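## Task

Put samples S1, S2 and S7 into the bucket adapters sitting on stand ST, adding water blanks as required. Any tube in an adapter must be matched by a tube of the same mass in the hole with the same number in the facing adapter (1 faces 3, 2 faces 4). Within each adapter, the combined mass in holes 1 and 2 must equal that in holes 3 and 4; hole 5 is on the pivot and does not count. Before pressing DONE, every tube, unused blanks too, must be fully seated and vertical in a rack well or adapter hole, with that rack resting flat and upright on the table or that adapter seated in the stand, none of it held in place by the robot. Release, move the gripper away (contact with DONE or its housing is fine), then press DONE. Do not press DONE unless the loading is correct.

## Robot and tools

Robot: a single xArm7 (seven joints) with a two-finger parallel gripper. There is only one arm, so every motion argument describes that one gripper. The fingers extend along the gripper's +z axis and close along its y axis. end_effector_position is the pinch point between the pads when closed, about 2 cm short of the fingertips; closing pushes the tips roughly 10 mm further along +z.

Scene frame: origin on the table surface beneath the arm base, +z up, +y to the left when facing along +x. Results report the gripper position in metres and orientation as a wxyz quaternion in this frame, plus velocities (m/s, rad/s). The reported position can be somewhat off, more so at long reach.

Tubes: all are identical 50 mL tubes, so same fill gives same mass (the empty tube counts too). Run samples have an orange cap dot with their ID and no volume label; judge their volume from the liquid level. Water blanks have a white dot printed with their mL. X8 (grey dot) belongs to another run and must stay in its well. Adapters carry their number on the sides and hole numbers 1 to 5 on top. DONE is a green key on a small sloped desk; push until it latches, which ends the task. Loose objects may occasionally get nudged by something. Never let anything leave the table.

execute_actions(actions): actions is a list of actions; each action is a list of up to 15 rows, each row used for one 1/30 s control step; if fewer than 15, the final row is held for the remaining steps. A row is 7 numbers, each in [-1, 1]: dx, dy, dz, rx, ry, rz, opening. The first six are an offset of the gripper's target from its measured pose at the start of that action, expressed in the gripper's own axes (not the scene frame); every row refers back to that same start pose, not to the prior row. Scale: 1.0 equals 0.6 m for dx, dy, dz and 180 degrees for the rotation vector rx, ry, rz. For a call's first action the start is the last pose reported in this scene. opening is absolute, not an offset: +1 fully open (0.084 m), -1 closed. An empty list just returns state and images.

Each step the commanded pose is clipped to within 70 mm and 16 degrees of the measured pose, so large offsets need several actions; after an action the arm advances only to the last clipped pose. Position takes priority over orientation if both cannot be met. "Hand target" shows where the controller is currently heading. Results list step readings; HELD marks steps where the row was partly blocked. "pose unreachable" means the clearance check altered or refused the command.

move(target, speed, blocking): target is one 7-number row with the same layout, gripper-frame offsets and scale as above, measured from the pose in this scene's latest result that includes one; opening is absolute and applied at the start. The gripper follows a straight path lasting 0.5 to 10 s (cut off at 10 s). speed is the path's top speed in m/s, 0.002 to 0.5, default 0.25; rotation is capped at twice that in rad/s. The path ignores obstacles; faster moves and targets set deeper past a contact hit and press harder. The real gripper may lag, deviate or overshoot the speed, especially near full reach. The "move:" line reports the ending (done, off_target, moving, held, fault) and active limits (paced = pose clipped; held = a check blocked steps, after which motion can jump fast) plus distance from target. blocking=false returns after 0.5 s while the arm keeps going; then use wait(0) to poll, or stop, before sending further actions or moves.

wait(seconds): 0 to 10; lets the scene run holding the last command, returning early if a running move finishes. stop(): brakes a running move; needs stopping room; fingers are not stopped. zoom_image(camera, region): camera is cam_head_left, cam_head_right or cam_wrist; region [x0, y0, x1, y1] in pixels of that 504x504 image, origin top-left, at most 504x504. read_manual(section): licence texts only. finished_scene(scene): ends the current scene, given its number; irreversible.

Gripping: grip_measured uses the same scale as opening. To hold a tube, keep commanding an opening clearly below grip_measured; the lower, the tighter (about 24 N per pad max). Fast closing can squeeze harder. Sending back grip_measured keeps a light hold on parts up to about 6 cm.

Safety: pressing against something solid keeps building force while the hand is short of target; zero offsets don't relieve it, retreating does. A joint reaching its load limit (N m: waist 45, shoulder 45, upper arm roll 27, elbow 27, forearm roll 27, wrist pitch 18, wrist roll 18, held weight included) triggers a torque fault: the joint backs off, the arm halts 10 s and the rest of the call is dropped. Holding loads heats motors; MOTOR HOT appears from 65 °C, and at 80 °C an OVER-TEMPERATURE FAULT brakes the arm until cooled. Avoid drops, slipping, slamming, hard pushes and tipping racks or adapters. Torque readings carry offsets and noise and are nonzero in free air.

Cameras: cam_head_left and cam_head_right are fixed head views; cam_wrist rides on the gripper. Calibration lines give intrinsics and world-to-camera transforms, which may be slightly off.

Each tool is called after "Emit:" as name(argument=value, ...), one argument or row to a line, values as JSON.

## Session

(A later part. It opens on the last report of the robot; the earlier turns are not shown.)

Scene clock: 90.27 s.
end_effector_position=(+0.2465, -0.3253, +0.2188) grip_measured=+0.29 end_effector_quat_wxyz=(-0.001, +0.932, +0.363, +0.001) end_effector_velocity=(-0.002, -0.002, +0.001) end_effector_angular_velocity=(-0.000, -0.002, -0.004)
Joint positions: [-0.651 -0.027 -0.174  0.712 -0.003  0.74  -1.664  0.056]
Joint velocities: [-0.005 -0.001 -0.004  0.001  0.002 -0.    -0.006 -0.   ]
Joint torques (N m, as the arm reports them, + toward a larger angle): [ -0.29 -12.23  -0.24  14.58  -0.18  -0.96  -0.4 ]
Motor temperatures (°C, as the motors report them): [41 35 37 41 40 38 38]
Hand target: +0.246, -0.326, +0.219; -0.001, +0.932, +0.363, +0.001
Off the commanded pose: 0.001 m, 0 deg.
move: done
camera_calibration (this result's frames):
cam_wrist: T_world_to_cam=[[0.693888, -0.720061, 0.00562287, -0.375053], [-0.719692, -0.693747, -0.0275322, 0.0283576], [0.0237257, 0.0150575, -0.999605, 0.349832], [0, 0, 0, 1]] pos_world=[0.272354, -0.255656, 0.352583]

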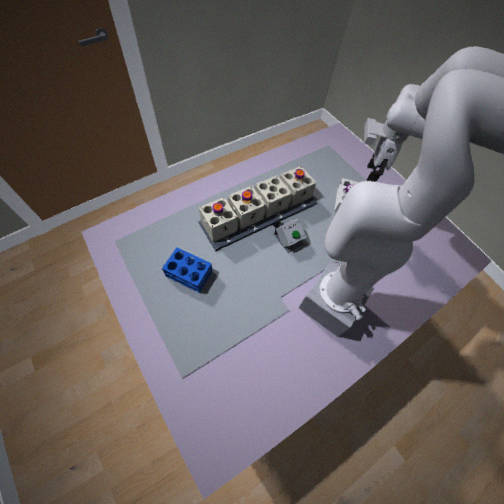

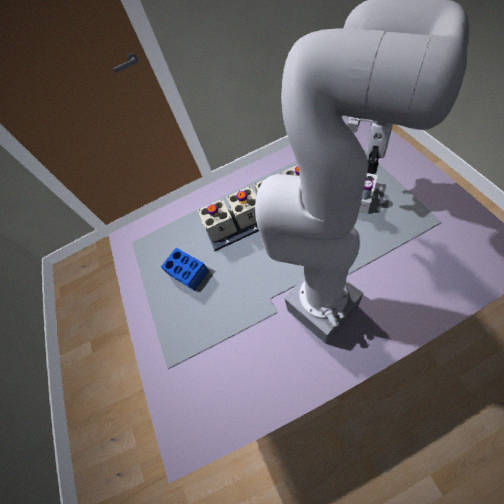

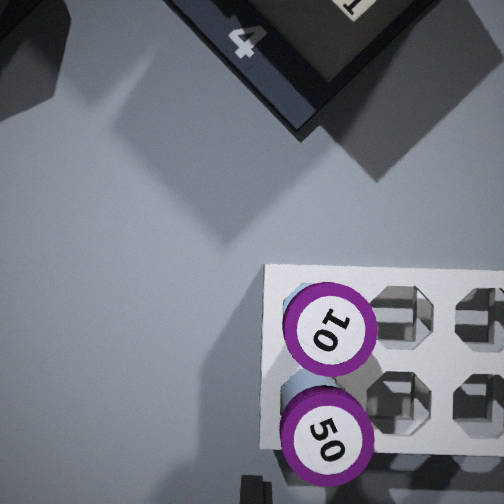

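Emit:
move(
  target=[0.0117,-0.0083,0.161,0,0,0,0.3],
  speed=0.12,
)

Emit:
move(
  target=[0,0,0,0,0,0,-0.5],
)

Emit:
move(
  target=[0,0,-0.22,0,0,0,-0.5],
  speed=0.15,
)

Emit:
move(
  target=[0.512,-0.104,0,0,0,0.236,-0.5],
)

Emit:
move(
  target=[0,0,0.043,0,0,0,-0.5],
  speed=0.1,
)

Scene clock: 96.07 s.
end_effector_position=(+0.2486, -0.3173, +0.1226) grip_measured=+0.29 end_effector_quat_wxyz=(-0.001, +0.932, +0.363, +0.001) end_effector_velocity=(-0.002, +0.004, -0.003) end_effector_angular_velocity=(+0.008, +0.006, +0.002)
Joint positions: [-0.648  0.216 -0.15   0.646  0.082  0.435 -1.711  0.056]
Joint velocities: [ 0.001  0.004  0.001 -0.005  0.001  0.001 -0.001  0.   ]
Joint torques (N m, as the arm reports them, + toward a larger angle): [ -0.46 -14.2   -1.46  11.79  -0.39  -0.93  -0.33]
Motor temperatures (°C, as the motors report them): [41 35 37 41 40 38 38]
Hand target: +0.248, -0.317, +0.122; -0.001, +0.932, +0.363, +0.001
Off the commanded pose: 0.001 m, 0 deg.
move: done
camera_calibration (this result's frames):
cam_wrist: T_world_to_cam=[[0.693543, -0.720384, 0.0067086, -0.370365], [-0.720002, -0.693431, -0.0273768, 0.032976], [0.0243738, 0.0141568, -0.999603, 0.253031], [0, 0, 0, 1]] pos_world=[0.27444, -0.247521, 0.256318]

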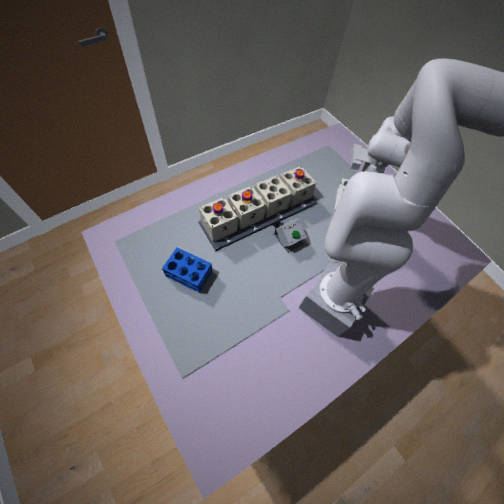

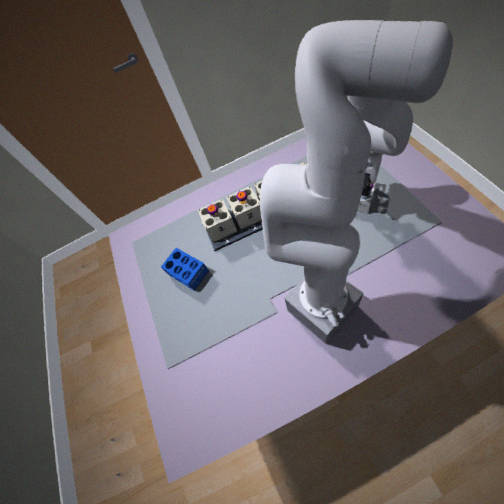

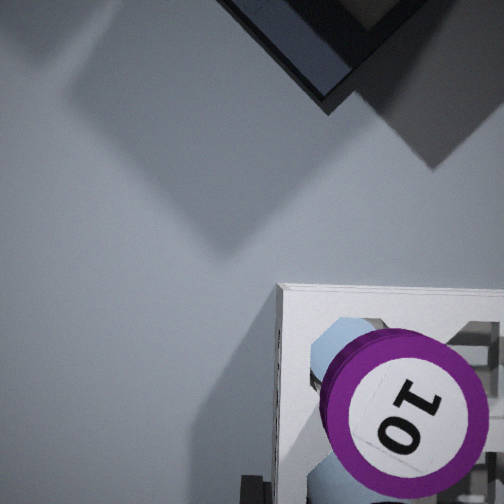

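Scene clock: 96.57 s.
end_effector_position=(+0.2487, -0.3174, +0.1226) grip_measured=-0.26 end_effector_quat_wxyz=(-0.001, +0.932, +0.363, +0.001) end_effector_velocity=(-0.000, -0.000, -0.000) end_effector_angular_velocity=(+0.000, +0.000, -0.002)
Joint positions: [-0.648  0.216 -0.15   0.647  0.082  0.435 -1.711  0.033]
Joint velocities: [-0.001  0.001  0.     0.001  0.    -0.     0.001  0.   ]
Joint torques (N m, as the arm reports them, + toward a larger angle): [ -0.41 -13.99  -1.35  11.76  -0.49  -0.79  -0.3 ]
Motor temperatures (°C, as the motors report them): [41 35 37 41 40 38 38]
Hand target: +0.249, -0.317, +0.123; -0.001, +0.932, +0.363, +0.001
Off the commanded pose: 0.000 m, 0 deg.
move: done
camera_calibration (this result's frames):
cam_wrist: T_world_to_cam=[[0.693541, -0.720383, 0.00694963, -0.370485], [-0.719999, -0.693435, -0.027364, 0.032967], [0.0245317, 0.0139744, -0.999601, 0.253006], [0, 0, 0, 1]] pos_world=[0.274476, -0.247566, 0.256382]

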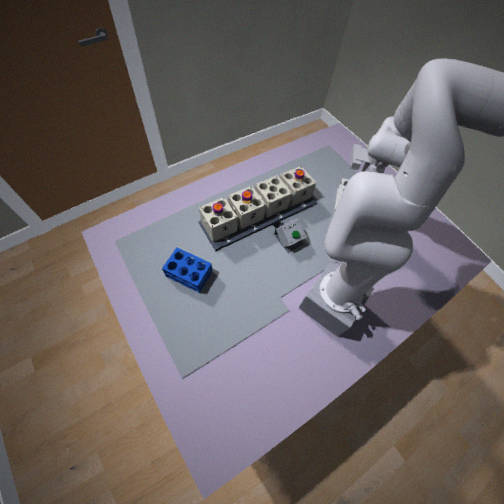

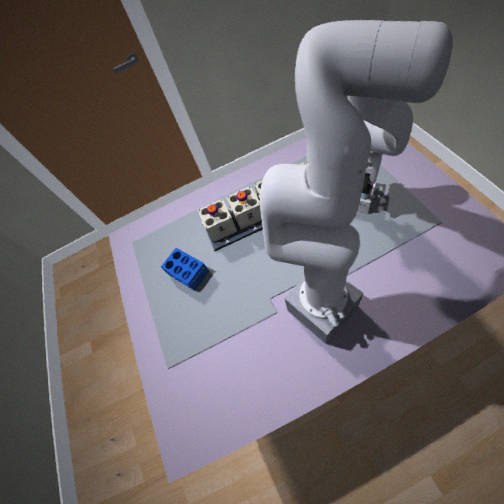

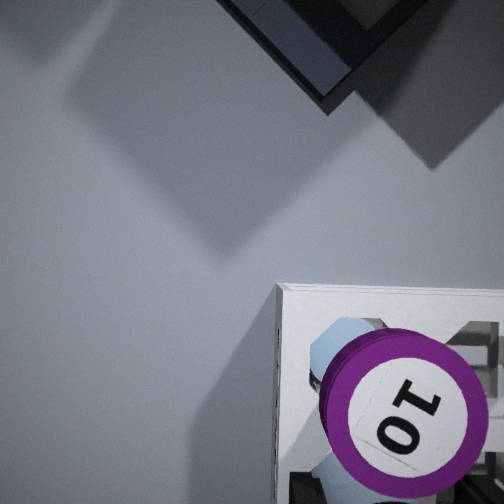

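Scene clock: 97.90 s.
end_effector_position=(+0.2481, -0.3169, +0.2541) grip_measured=-0.26 end_effector_quat_wxyz=(-0.001, +0.932, +0.363, +0.001) end_effector_velocity=(+0.002, -0.004, +0.005) end_effector_angular_velocity=(-0.010, -0.008, -0.002)
Joint positions: [-0.64  -0.116 -0.167  0.734 -0.022  0.85  -1.633  0.033]
Joint velocities: [-0.002 -0.004 -0.     0.007 -0.    -0.001  0.    -0.   ]
Joint torques (N m, as the arm reports them, + toward a larger angle): [ -0.39 -11.34   0.12  15.59  -0.24  -0.97  -0.28]
Motor temperatures (°C, as the motors report them): [41 35 37 41 40 38 38]
Hand target: +0.248, -0.317, +0.255; -0.001, +0.932, +0.363, +0.001
Off the commanded pose: 0.001 m, 0 deg.
move: done
camera_calibration (this result's frames):
cam_wrist: T_world_to_cam=[[0.693943, -0.720009, 0.00551482, -0.370281], [-0.719644, -0.693801, -0.0274493, 0.036355], [0.02359, 0.0150796, -0.999608, 0.385014], [0, 0, 0, 1]] pos_world=[0.274034, -0.247188, 0.387903]

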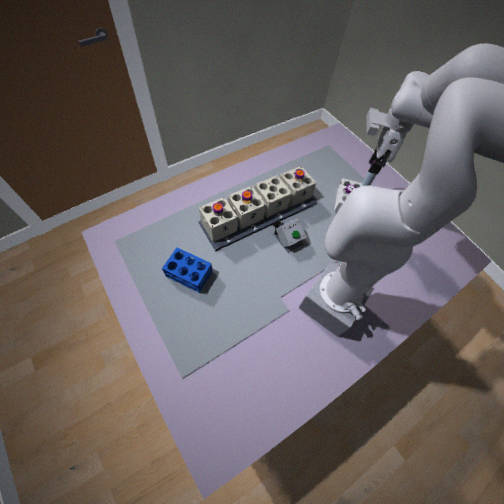

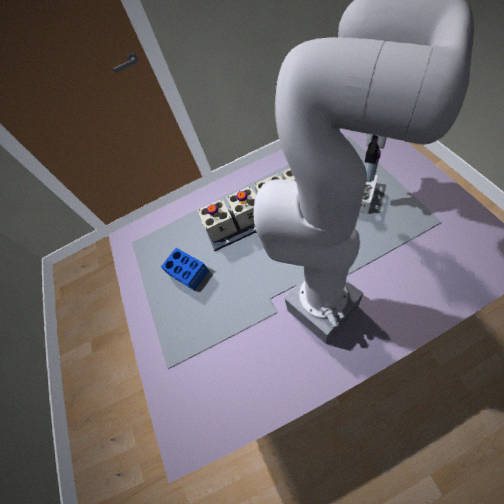

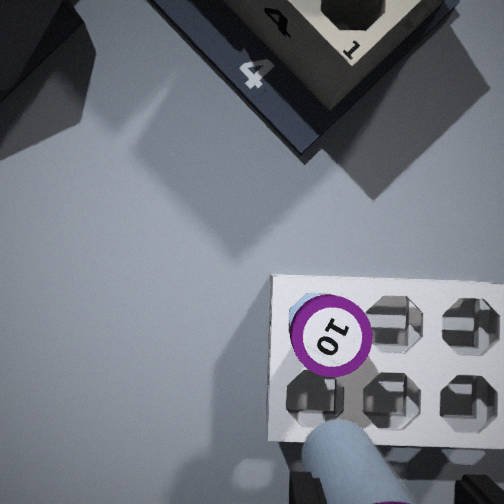

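Scene clock: 99.87 s.
end_effector_position=(+0.4317, -0.0642, +0.2543) grip_measured=-0.26 end_effector_quat_wxyz=(-0.001, +1.000, +0.000, -0.001) end_effector_velocity=(+0.002, +0.005, +0.001) end_effector_angular_velocity=(+0.000, -0.002, +0.009)
Joint positions: [-0.348 -0.007  0.298  0.854  0.004  0.862 -0.152  0.033]
Joint velocities: [ 0.007  0.001  0.006  0.003  0.     0.001  0.004 -0.   ]
Joint torques (N m, as the arm reports them, + toward a larger angle): [ -0.32 -13.43  -0.57  15.65  -0.32  -1.    -0.26]
Motor temperatures (°C, as the motors report them): [41 35 37 41 40 38 38]
Hand target: +0.432, -0.064, +0.254; -0.001, +1.000, +0.001, -0.001
Off the commanded pose: 0.001 m, 0 deg.
move: done
camera_calibration (this result's frames):
cam_wrist: T_world_to_cam=[[0.0244102, -0.999686, 0.00559339, -0.044744], [-0.999427, -0.0245343, -0.0233208, 0.506437], [0.0234507, -0.00502092, -0.999712, 0.375899], [0, 0, 0, 1]] pos_world=[0.498424, -0.0304175, 0.387852]

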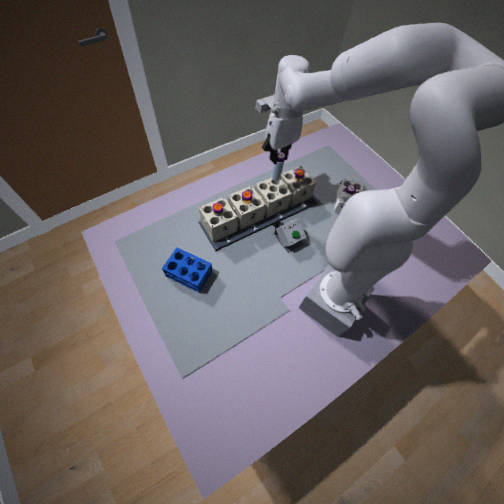

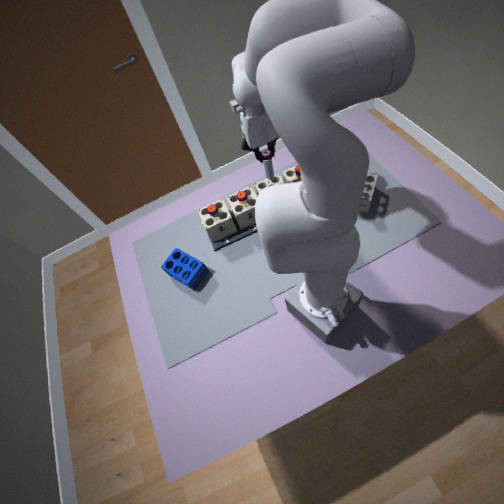

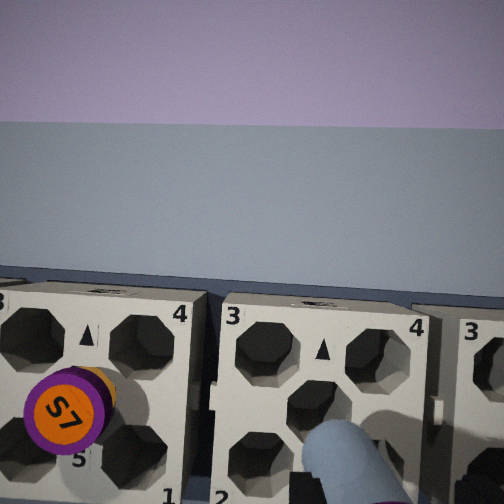

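Scene clock: 100.60 s.
end_effector_position=(+0.4319, -0.0643, +0.2288) grip_measured=-0.26 end_effector_quat_wxyz=(-0.001, +1.000, +0.000, -0.000) end_effector_velocity=(+0.003, -0.000, +0.003) end_effector_angular_velocity=(-0.002, -0.009, -0.000)
Joint positions: [-0.347  0.041  0.298  0.824 -0.015  0.786 -0.137  0.033]
Joint velocities: [ 0.001 -0.003 -0.     0.004 -0.    -0.002  0.001  0.   ]
Joint torques (N m, as the arm reports them, + toward a larger angle): [ -0.3  -13.59  -0.14  14.85  -0.45  -0.98  -0.36]
Motor temperatures (°C, as the motors report them): [41 35 37 41 40 38 38]
Hand target: +0.432, -0.064, +0.229; -0.001, +1.000, +0.000, -0.001
Off the commanded pose: 0.000 m, 0 deg.
move: done
camera_calibration (this result's frames):
cam_wrist: T_world_to_cam=[[0.0242921, -0.999688, 0.00583976, -0.0446952], [-0.999415, -0.0244252, -0.0239304, 0.506228], [0.0240656, -0.00525502, -0.999697, 0.350114], [0, 0, 0, 1]] pos_world=[0.498592, -0.0304767, 0.362383]

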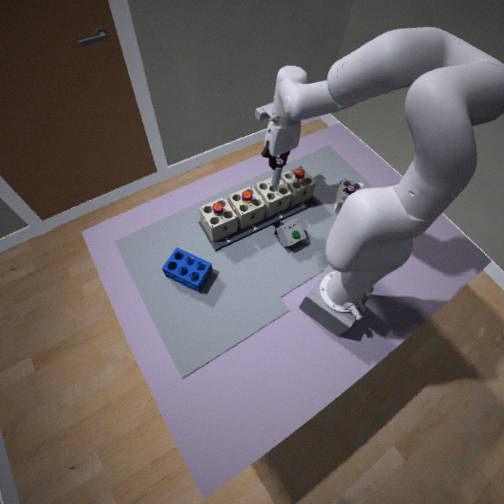

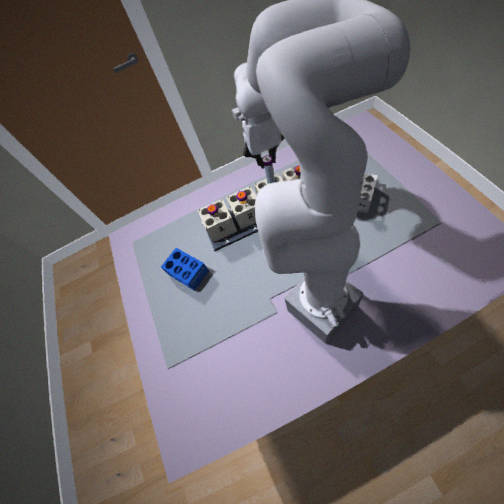

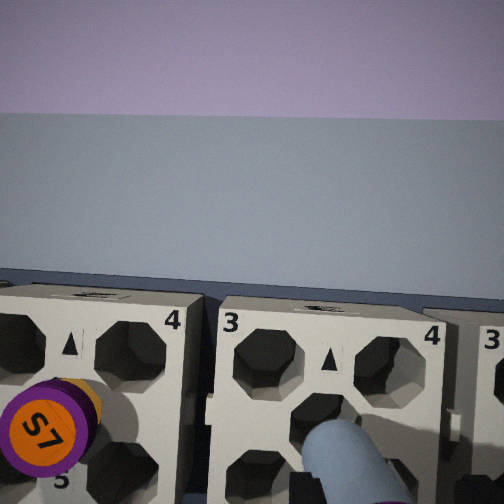

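Emit:
move(
  target=[0,0,0.168,0,0,0,-0.5],
  speed=0.05,
)

Emit:
move(
  target=[0,0,0,0,0,0,0.3],
)

Emit:
move(
  target=[0,0,-0.12,0,0,0,0.3],
)

Emit:
move(
  target=[-0.322,-0.071,0,0,0,0,-1],
)

Scene clock: 107.33 s.
end_effector_position=(+0.4321, -0.0646, +0.1281) grip_measured=-0.26 end_effector_quat_wxyz=(-0.000, +1.000, -0.000, -0.000) end_effector_velocity=(+0.000, -0.000, +0.000) end_effector_angular_velocity=(-0.001, -0.001, +0.001)
Joint positions: [-0.322  0.288  0.259  0.773 -0.151  0.5   -0.039  0.033]
Joint velocities: [ 0.001 -0.    -0.001  0.    -0.001 -0.     0.    -0.   ]
Joint torques (N m, as the arm reports them, + toward a larger angle): [ -0.44 -15.99   0.93  12.54  -0.29  -0.98  -0.3 ]
Motor temperatures (°C, as the motors report them): [41 35 37 41 40 38 38]
Hand target: +0.432, -0.065, +0.128; -0.000, +1.000, +0.000, -0.000
Off the commanded pose: 0.001 m, 0 deg.
move: done
camera_calibration (this result's frames):
cam_wrist: T_world_to_cam=[[0.0237615, -0.999697, 0.00641672, -0.0442489], [-0.999431, -0.0239079, -0.023799, 0.504014], [0.0239452, -0.00584757, -0.999696, 0.24944], [0, 0, 0, 1]] pos_world=[0.498805, -0.030727, 0.261643]

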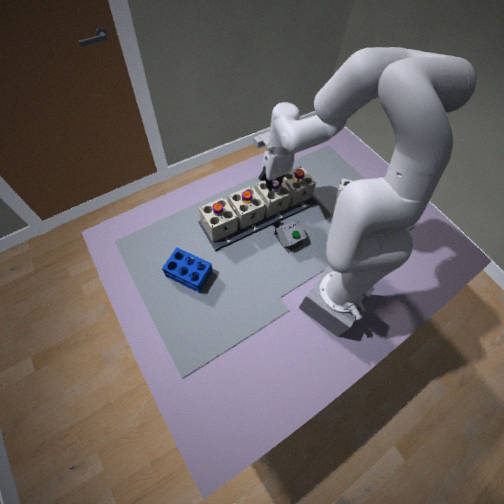

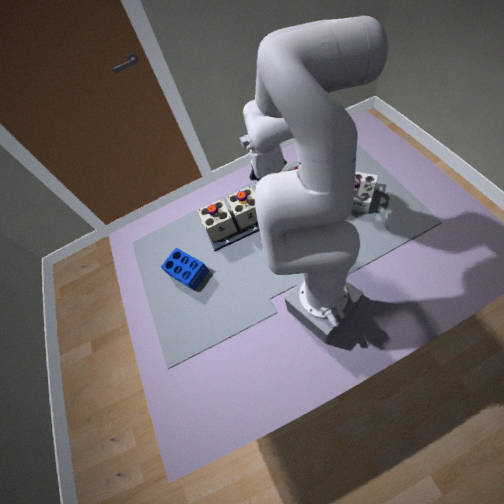

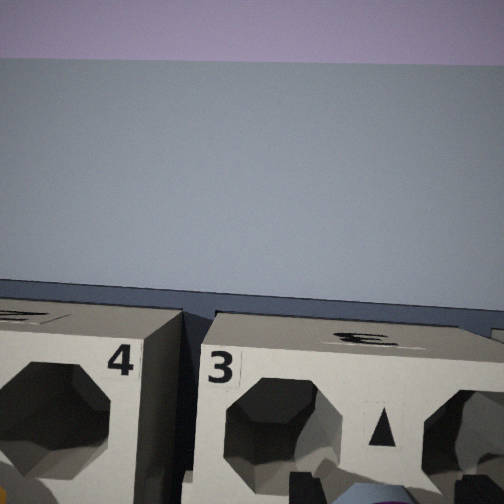

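Scene clock: 107.83 s.
end_effector_position=(+0.4321, -0.0647, +0.1281) grip_measured=+0.29 end_effector_quat_wxyz=(-0.000, +1.000, -0.000, -0.000) end_effector_velocity=(+0.001, -0.000, +0.000) end_effector_angular_velocity=(-0.000, -0.001, -0.001)
Joint positions: [-0.322  0.288  0.259  0.773 -0.151  0.5   -0.039  0.056]
Joint velocities: [-0.001  0.     0.     0.001 -0.    -0.001  0.    -0.   ]
Joint torques (N m, as the arm reports them, + toward a larger angle): [ -0.13 -15.77   1.45  12.51  -0.26  -0.99  -0.3 ]
Motor temperatures (°C, as the motors report them): [41 35 37 41 40 38 38]
Hand target: +0.432, -0.065, +0.128; -0.000, +1.000, -0.000, -0.000
Off the commanded pose: 0.000 m, 0 deg.
move: done
camera_calibration (this result's frames):
cam_wrist: T_world_to_cam=[[0.0237168, -0.999698, 0.0064419, -0.0442601], [-0.999431, -0.023864, -0.0238251, 0.504025], [0.0239717, -0.00587318, -0.999695, 0.249443], [0, 0, 0, 1]] pos_world=[0.498808, -0.0307537, 0.261661]

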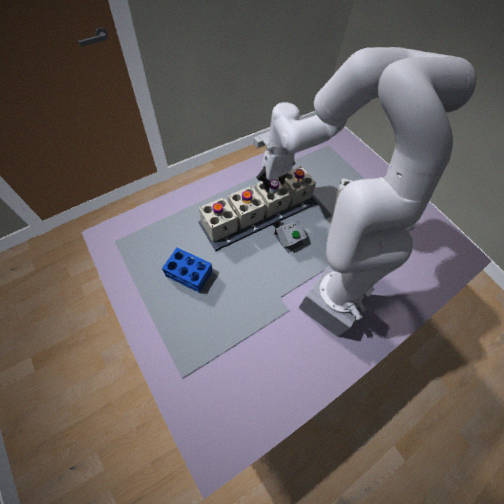

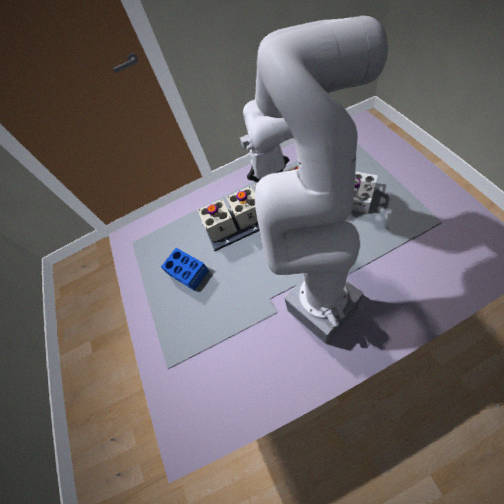

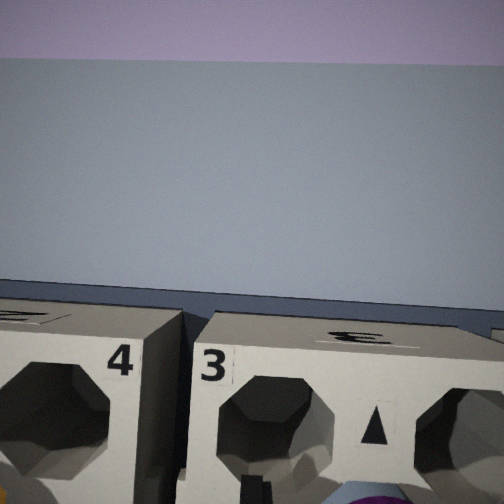

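Scene clock: 108.70 s.
end_effector_position=(+0.4315, -0.0644, +0.1996) grip_measured=+0.29 end_effector_quat_wxyz=(-0.001, +1.000, +0.000, -0.001) end_effector_velocity=(+0.004, -0.002, +0.004) end_effector_angular_velocity=(-0.004, -0.012, -0.002)
Joint positions: [-0.344  0.104  0.295  0.798 -0.045  0.702 -0.116  0.056]
Joint velocities: [-0.002 -0.005  0.     0.007 -0.001 -0.001  0.001 -0.   ]
Joint torques (N m, as the arm reports them, + toward a larger angle): [ -0.19 -14.27   0.15  14.37  -0.48  -0.91  -0.32]
Motor temperatures (°C, as the motors report them): [41 35 37 41 40 38 38]
Hand target: +0.432, -0.064, +0.200; -0.001, +1.000, +0.000, -0.000
Off the commanded pose: 0.001 m, 0 deg.
move: done
camera_calibration (this result's frames):
cam_wrist: T_world_to_cam=[[0.0240249, -0.999695, 0.0056459, -0.0444321], [-0.999454, -0.0241465, -0.0225645, 0.504912], [0.022694, -0.00510071, -0.999729, 0.321466], [0, 0, 0, 1]] pos_world=[0.498408, -0.030587, 0.333023]

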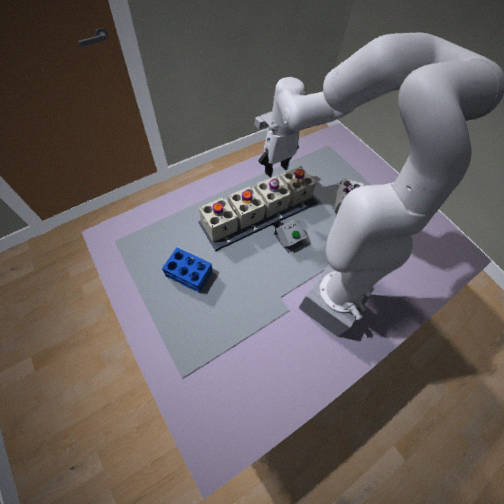

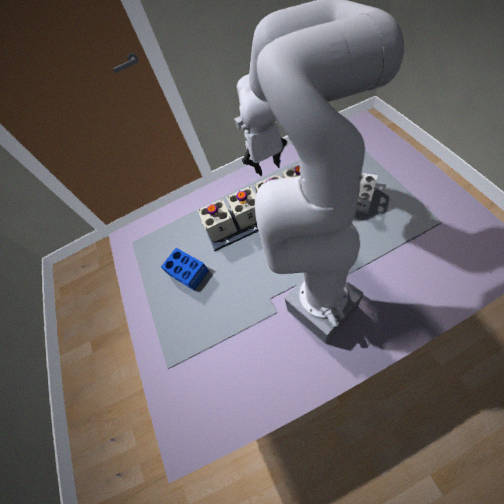

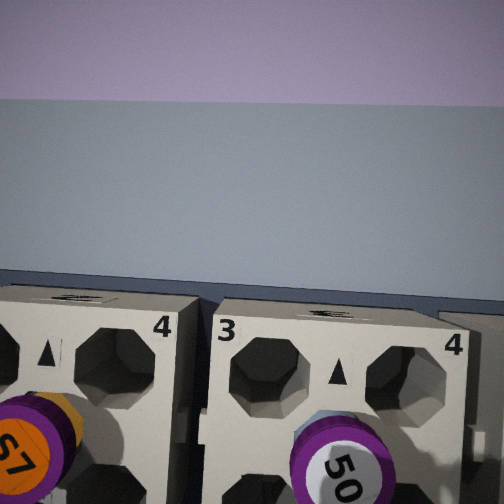

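Scene clock: 110.07 s.
end_effector_position=(+0.2385, -0.0217, +0.1993) grip_measured=-1.00 end_effector_quat_wxyz=(-0.001, +1.000, +0.000, -0.001) end_effector_velocity=(-0.002, +0.000, -0.001) end_effector_angular_velocity=(+0.000, +0.003, +0.001)
Joint positions: [-0.221 -0.638  0.284  0.143  0.242  0.779 -0.263  0.   ]
Joint velocities: [ 0.002 -0.005 -0.    -0.004  0.     0.004 -0.     0.   ]
Joint torques (N m, as the arm reports them, + toward a larger angle): [-0.23 -1.82 -2.45 14.56 -0.3  -1.03 -0.33]
Motor temperatures (°C, as the motors report them): [41 35 37 41 40 38 38]
Hand target: +0.238, -0.022, +0.199; -0.001, +1.000, +0.000, -0.001
Off the commanded pose: 0.001 m, 0 deg.
move: done
camera_calibration (this result's frames):
cam_wrist: T_world_to_cam=[[0.0238703, -0.999699, 0.00573153, 0.00288403], [-0.999466, -0.023992, -0.0221974, 0.312893], [0.0223282, -0.00519861, -0.999737, 0.325878], [0, 0, 0, 1]] pos_world=[0.305381, 0.0120842, 0.332721]

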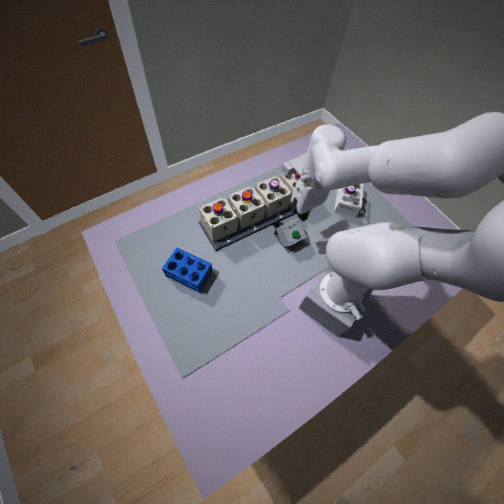

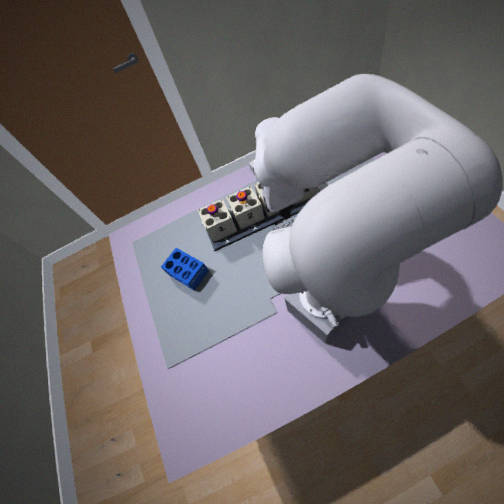

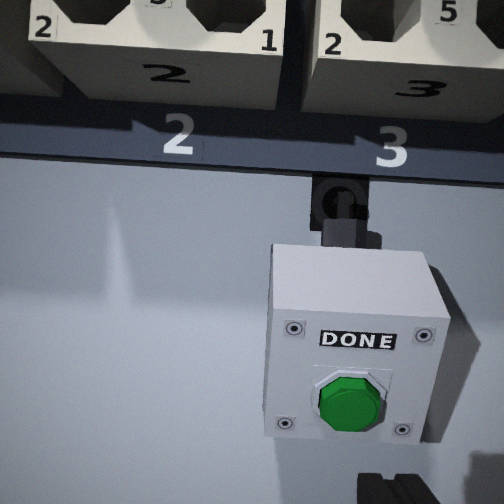

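Emit:
move(
  target=[0.024,0.017,0.14,0,-0.085,0,-1],
  speed=0.08,
)

Scene clock: 116.30 s.
end_effector_position=(+0.2529, -0.0320, +0.1157) grip_measured=-1.00 end_effector_quat_wxyz=(-0.001, +0.991, -0.000, -0.134) end_effector_velocity=(+0.002, -0.000, +0.000) end_effector_angular_velocity=(-0.002, -0.002, -0.001)
Joint positions: [-0.377  0.002  0.366  0.369 -0.048  0.635 -0.067  0.   ]
Joint velocities: [ 0.     0.002 -0.     0.004 -0.003  0.     0.004  0.   ]
Joint torques (N m, as the arm reports them, + toward a larger angle): [-0.24 -9.3  -0.48 10.67 -0.22 -0.44 -0.24]
Motor temperatures (°C, as the motors report them): [41 34 37 41 40 38 38]
Hand target: +0.253, -0.032, +0.116; -0.001, +0.991, -0.000, -0.134
Off the commanded pose: 0.001 m, 0 deg.
move: done
camera_calibration (this result's frames):
cam_wrist: T_world_to_cam=[[0.0246145, -0.999697, -0.000801949, -0.00665665], [-0.969983, -0.0240771, 0.241976, 0.287208], [-0.241922, -0.00517826, -0.970282, 0.305324], [0, 0, 0, 1]] pos_world=[0.352616, 0.00184154, 0.226748]

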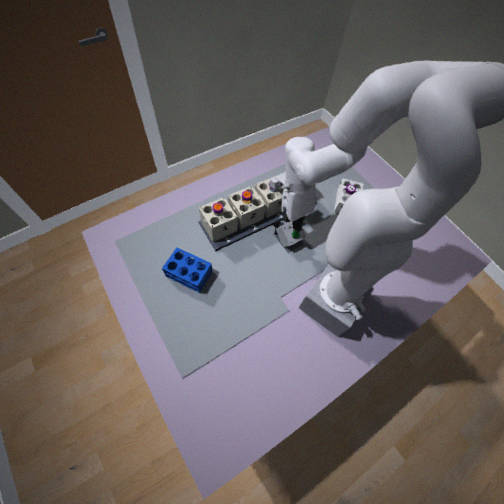

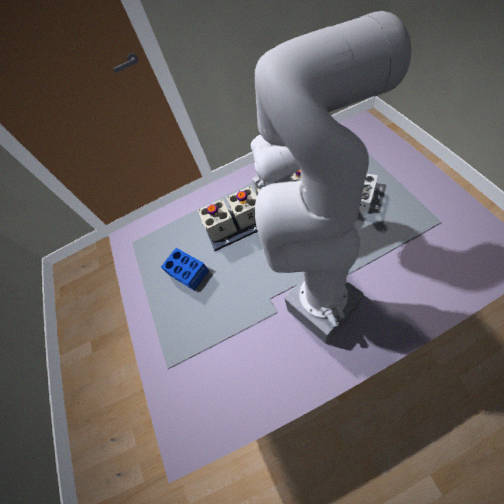

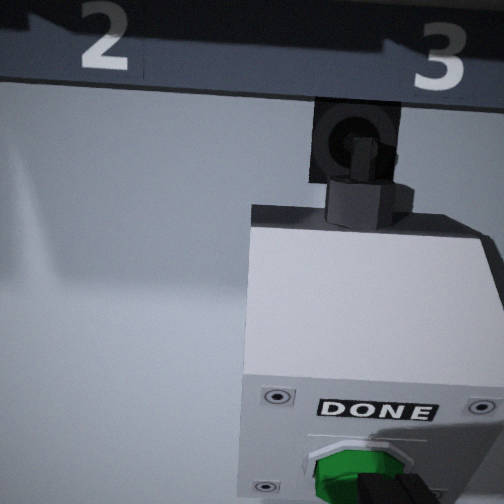

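Emit:
move(
  target=[0.015,0,0.056,0,0,0,-1],
  speed=0.02,
)

Scene clock: 120.63 s.
end_effector_position=(+0.2532, -0.0329, +0.0945) grip_measured=-1.00 end_effector_quat_wxyz=(+0.002, +0.991, +0.000, -0.134) end_effector_velocity=(-0.000, -0.001, +0.000) end_effector_angular_velocity=(-0.000, +0.000, -0.003)
Joint positions: [-0.38   0.096  0.349  0.373 -0.132  0.554 -0.005  0.   ]
Joint velocities: [-0.002 -0.    -0.001 -0.    -0.     0.    -0.     0.   ]
Joint torques (N m, as the arm reports them, + toward a larger angle): no reading
Motor temperatures (°C, as the motors report them): [41 34 37 40 40 38 38]
move: unfinished (the scene ended)
camera_calibration (this result's frames):
cam_wrist: T_world_to_cam=[[0.025891, -0.999658, 0.0037759, -0.00839023], [-0.970091, -0.0242129, 0.241529, 0.292679], [-0.241355, -0.00991641, -0.970386, 0.28462], [0, 0, 0, 1]] pos_world=[0.352837, 0.00152167, 0.205533]
The task's run has ended: the event that ends the task has happened.

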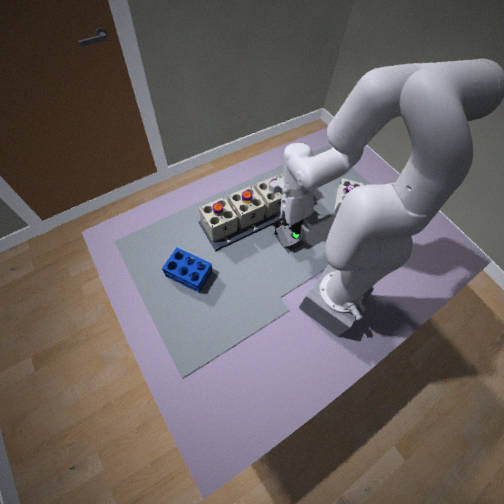

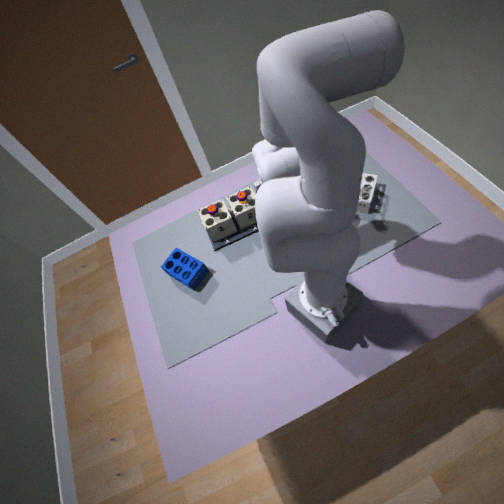

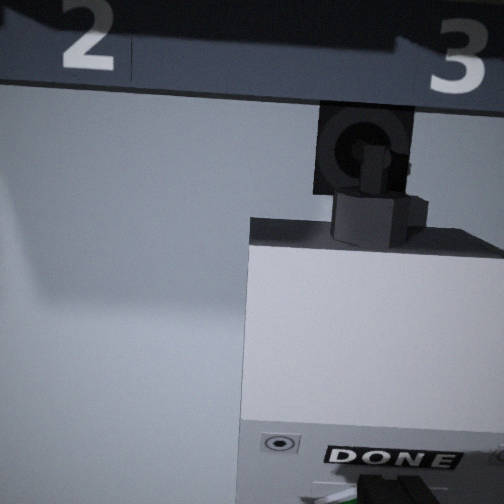

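Emit:
finished_scene(
  scene=2,
)

The scene is finished: the task was done.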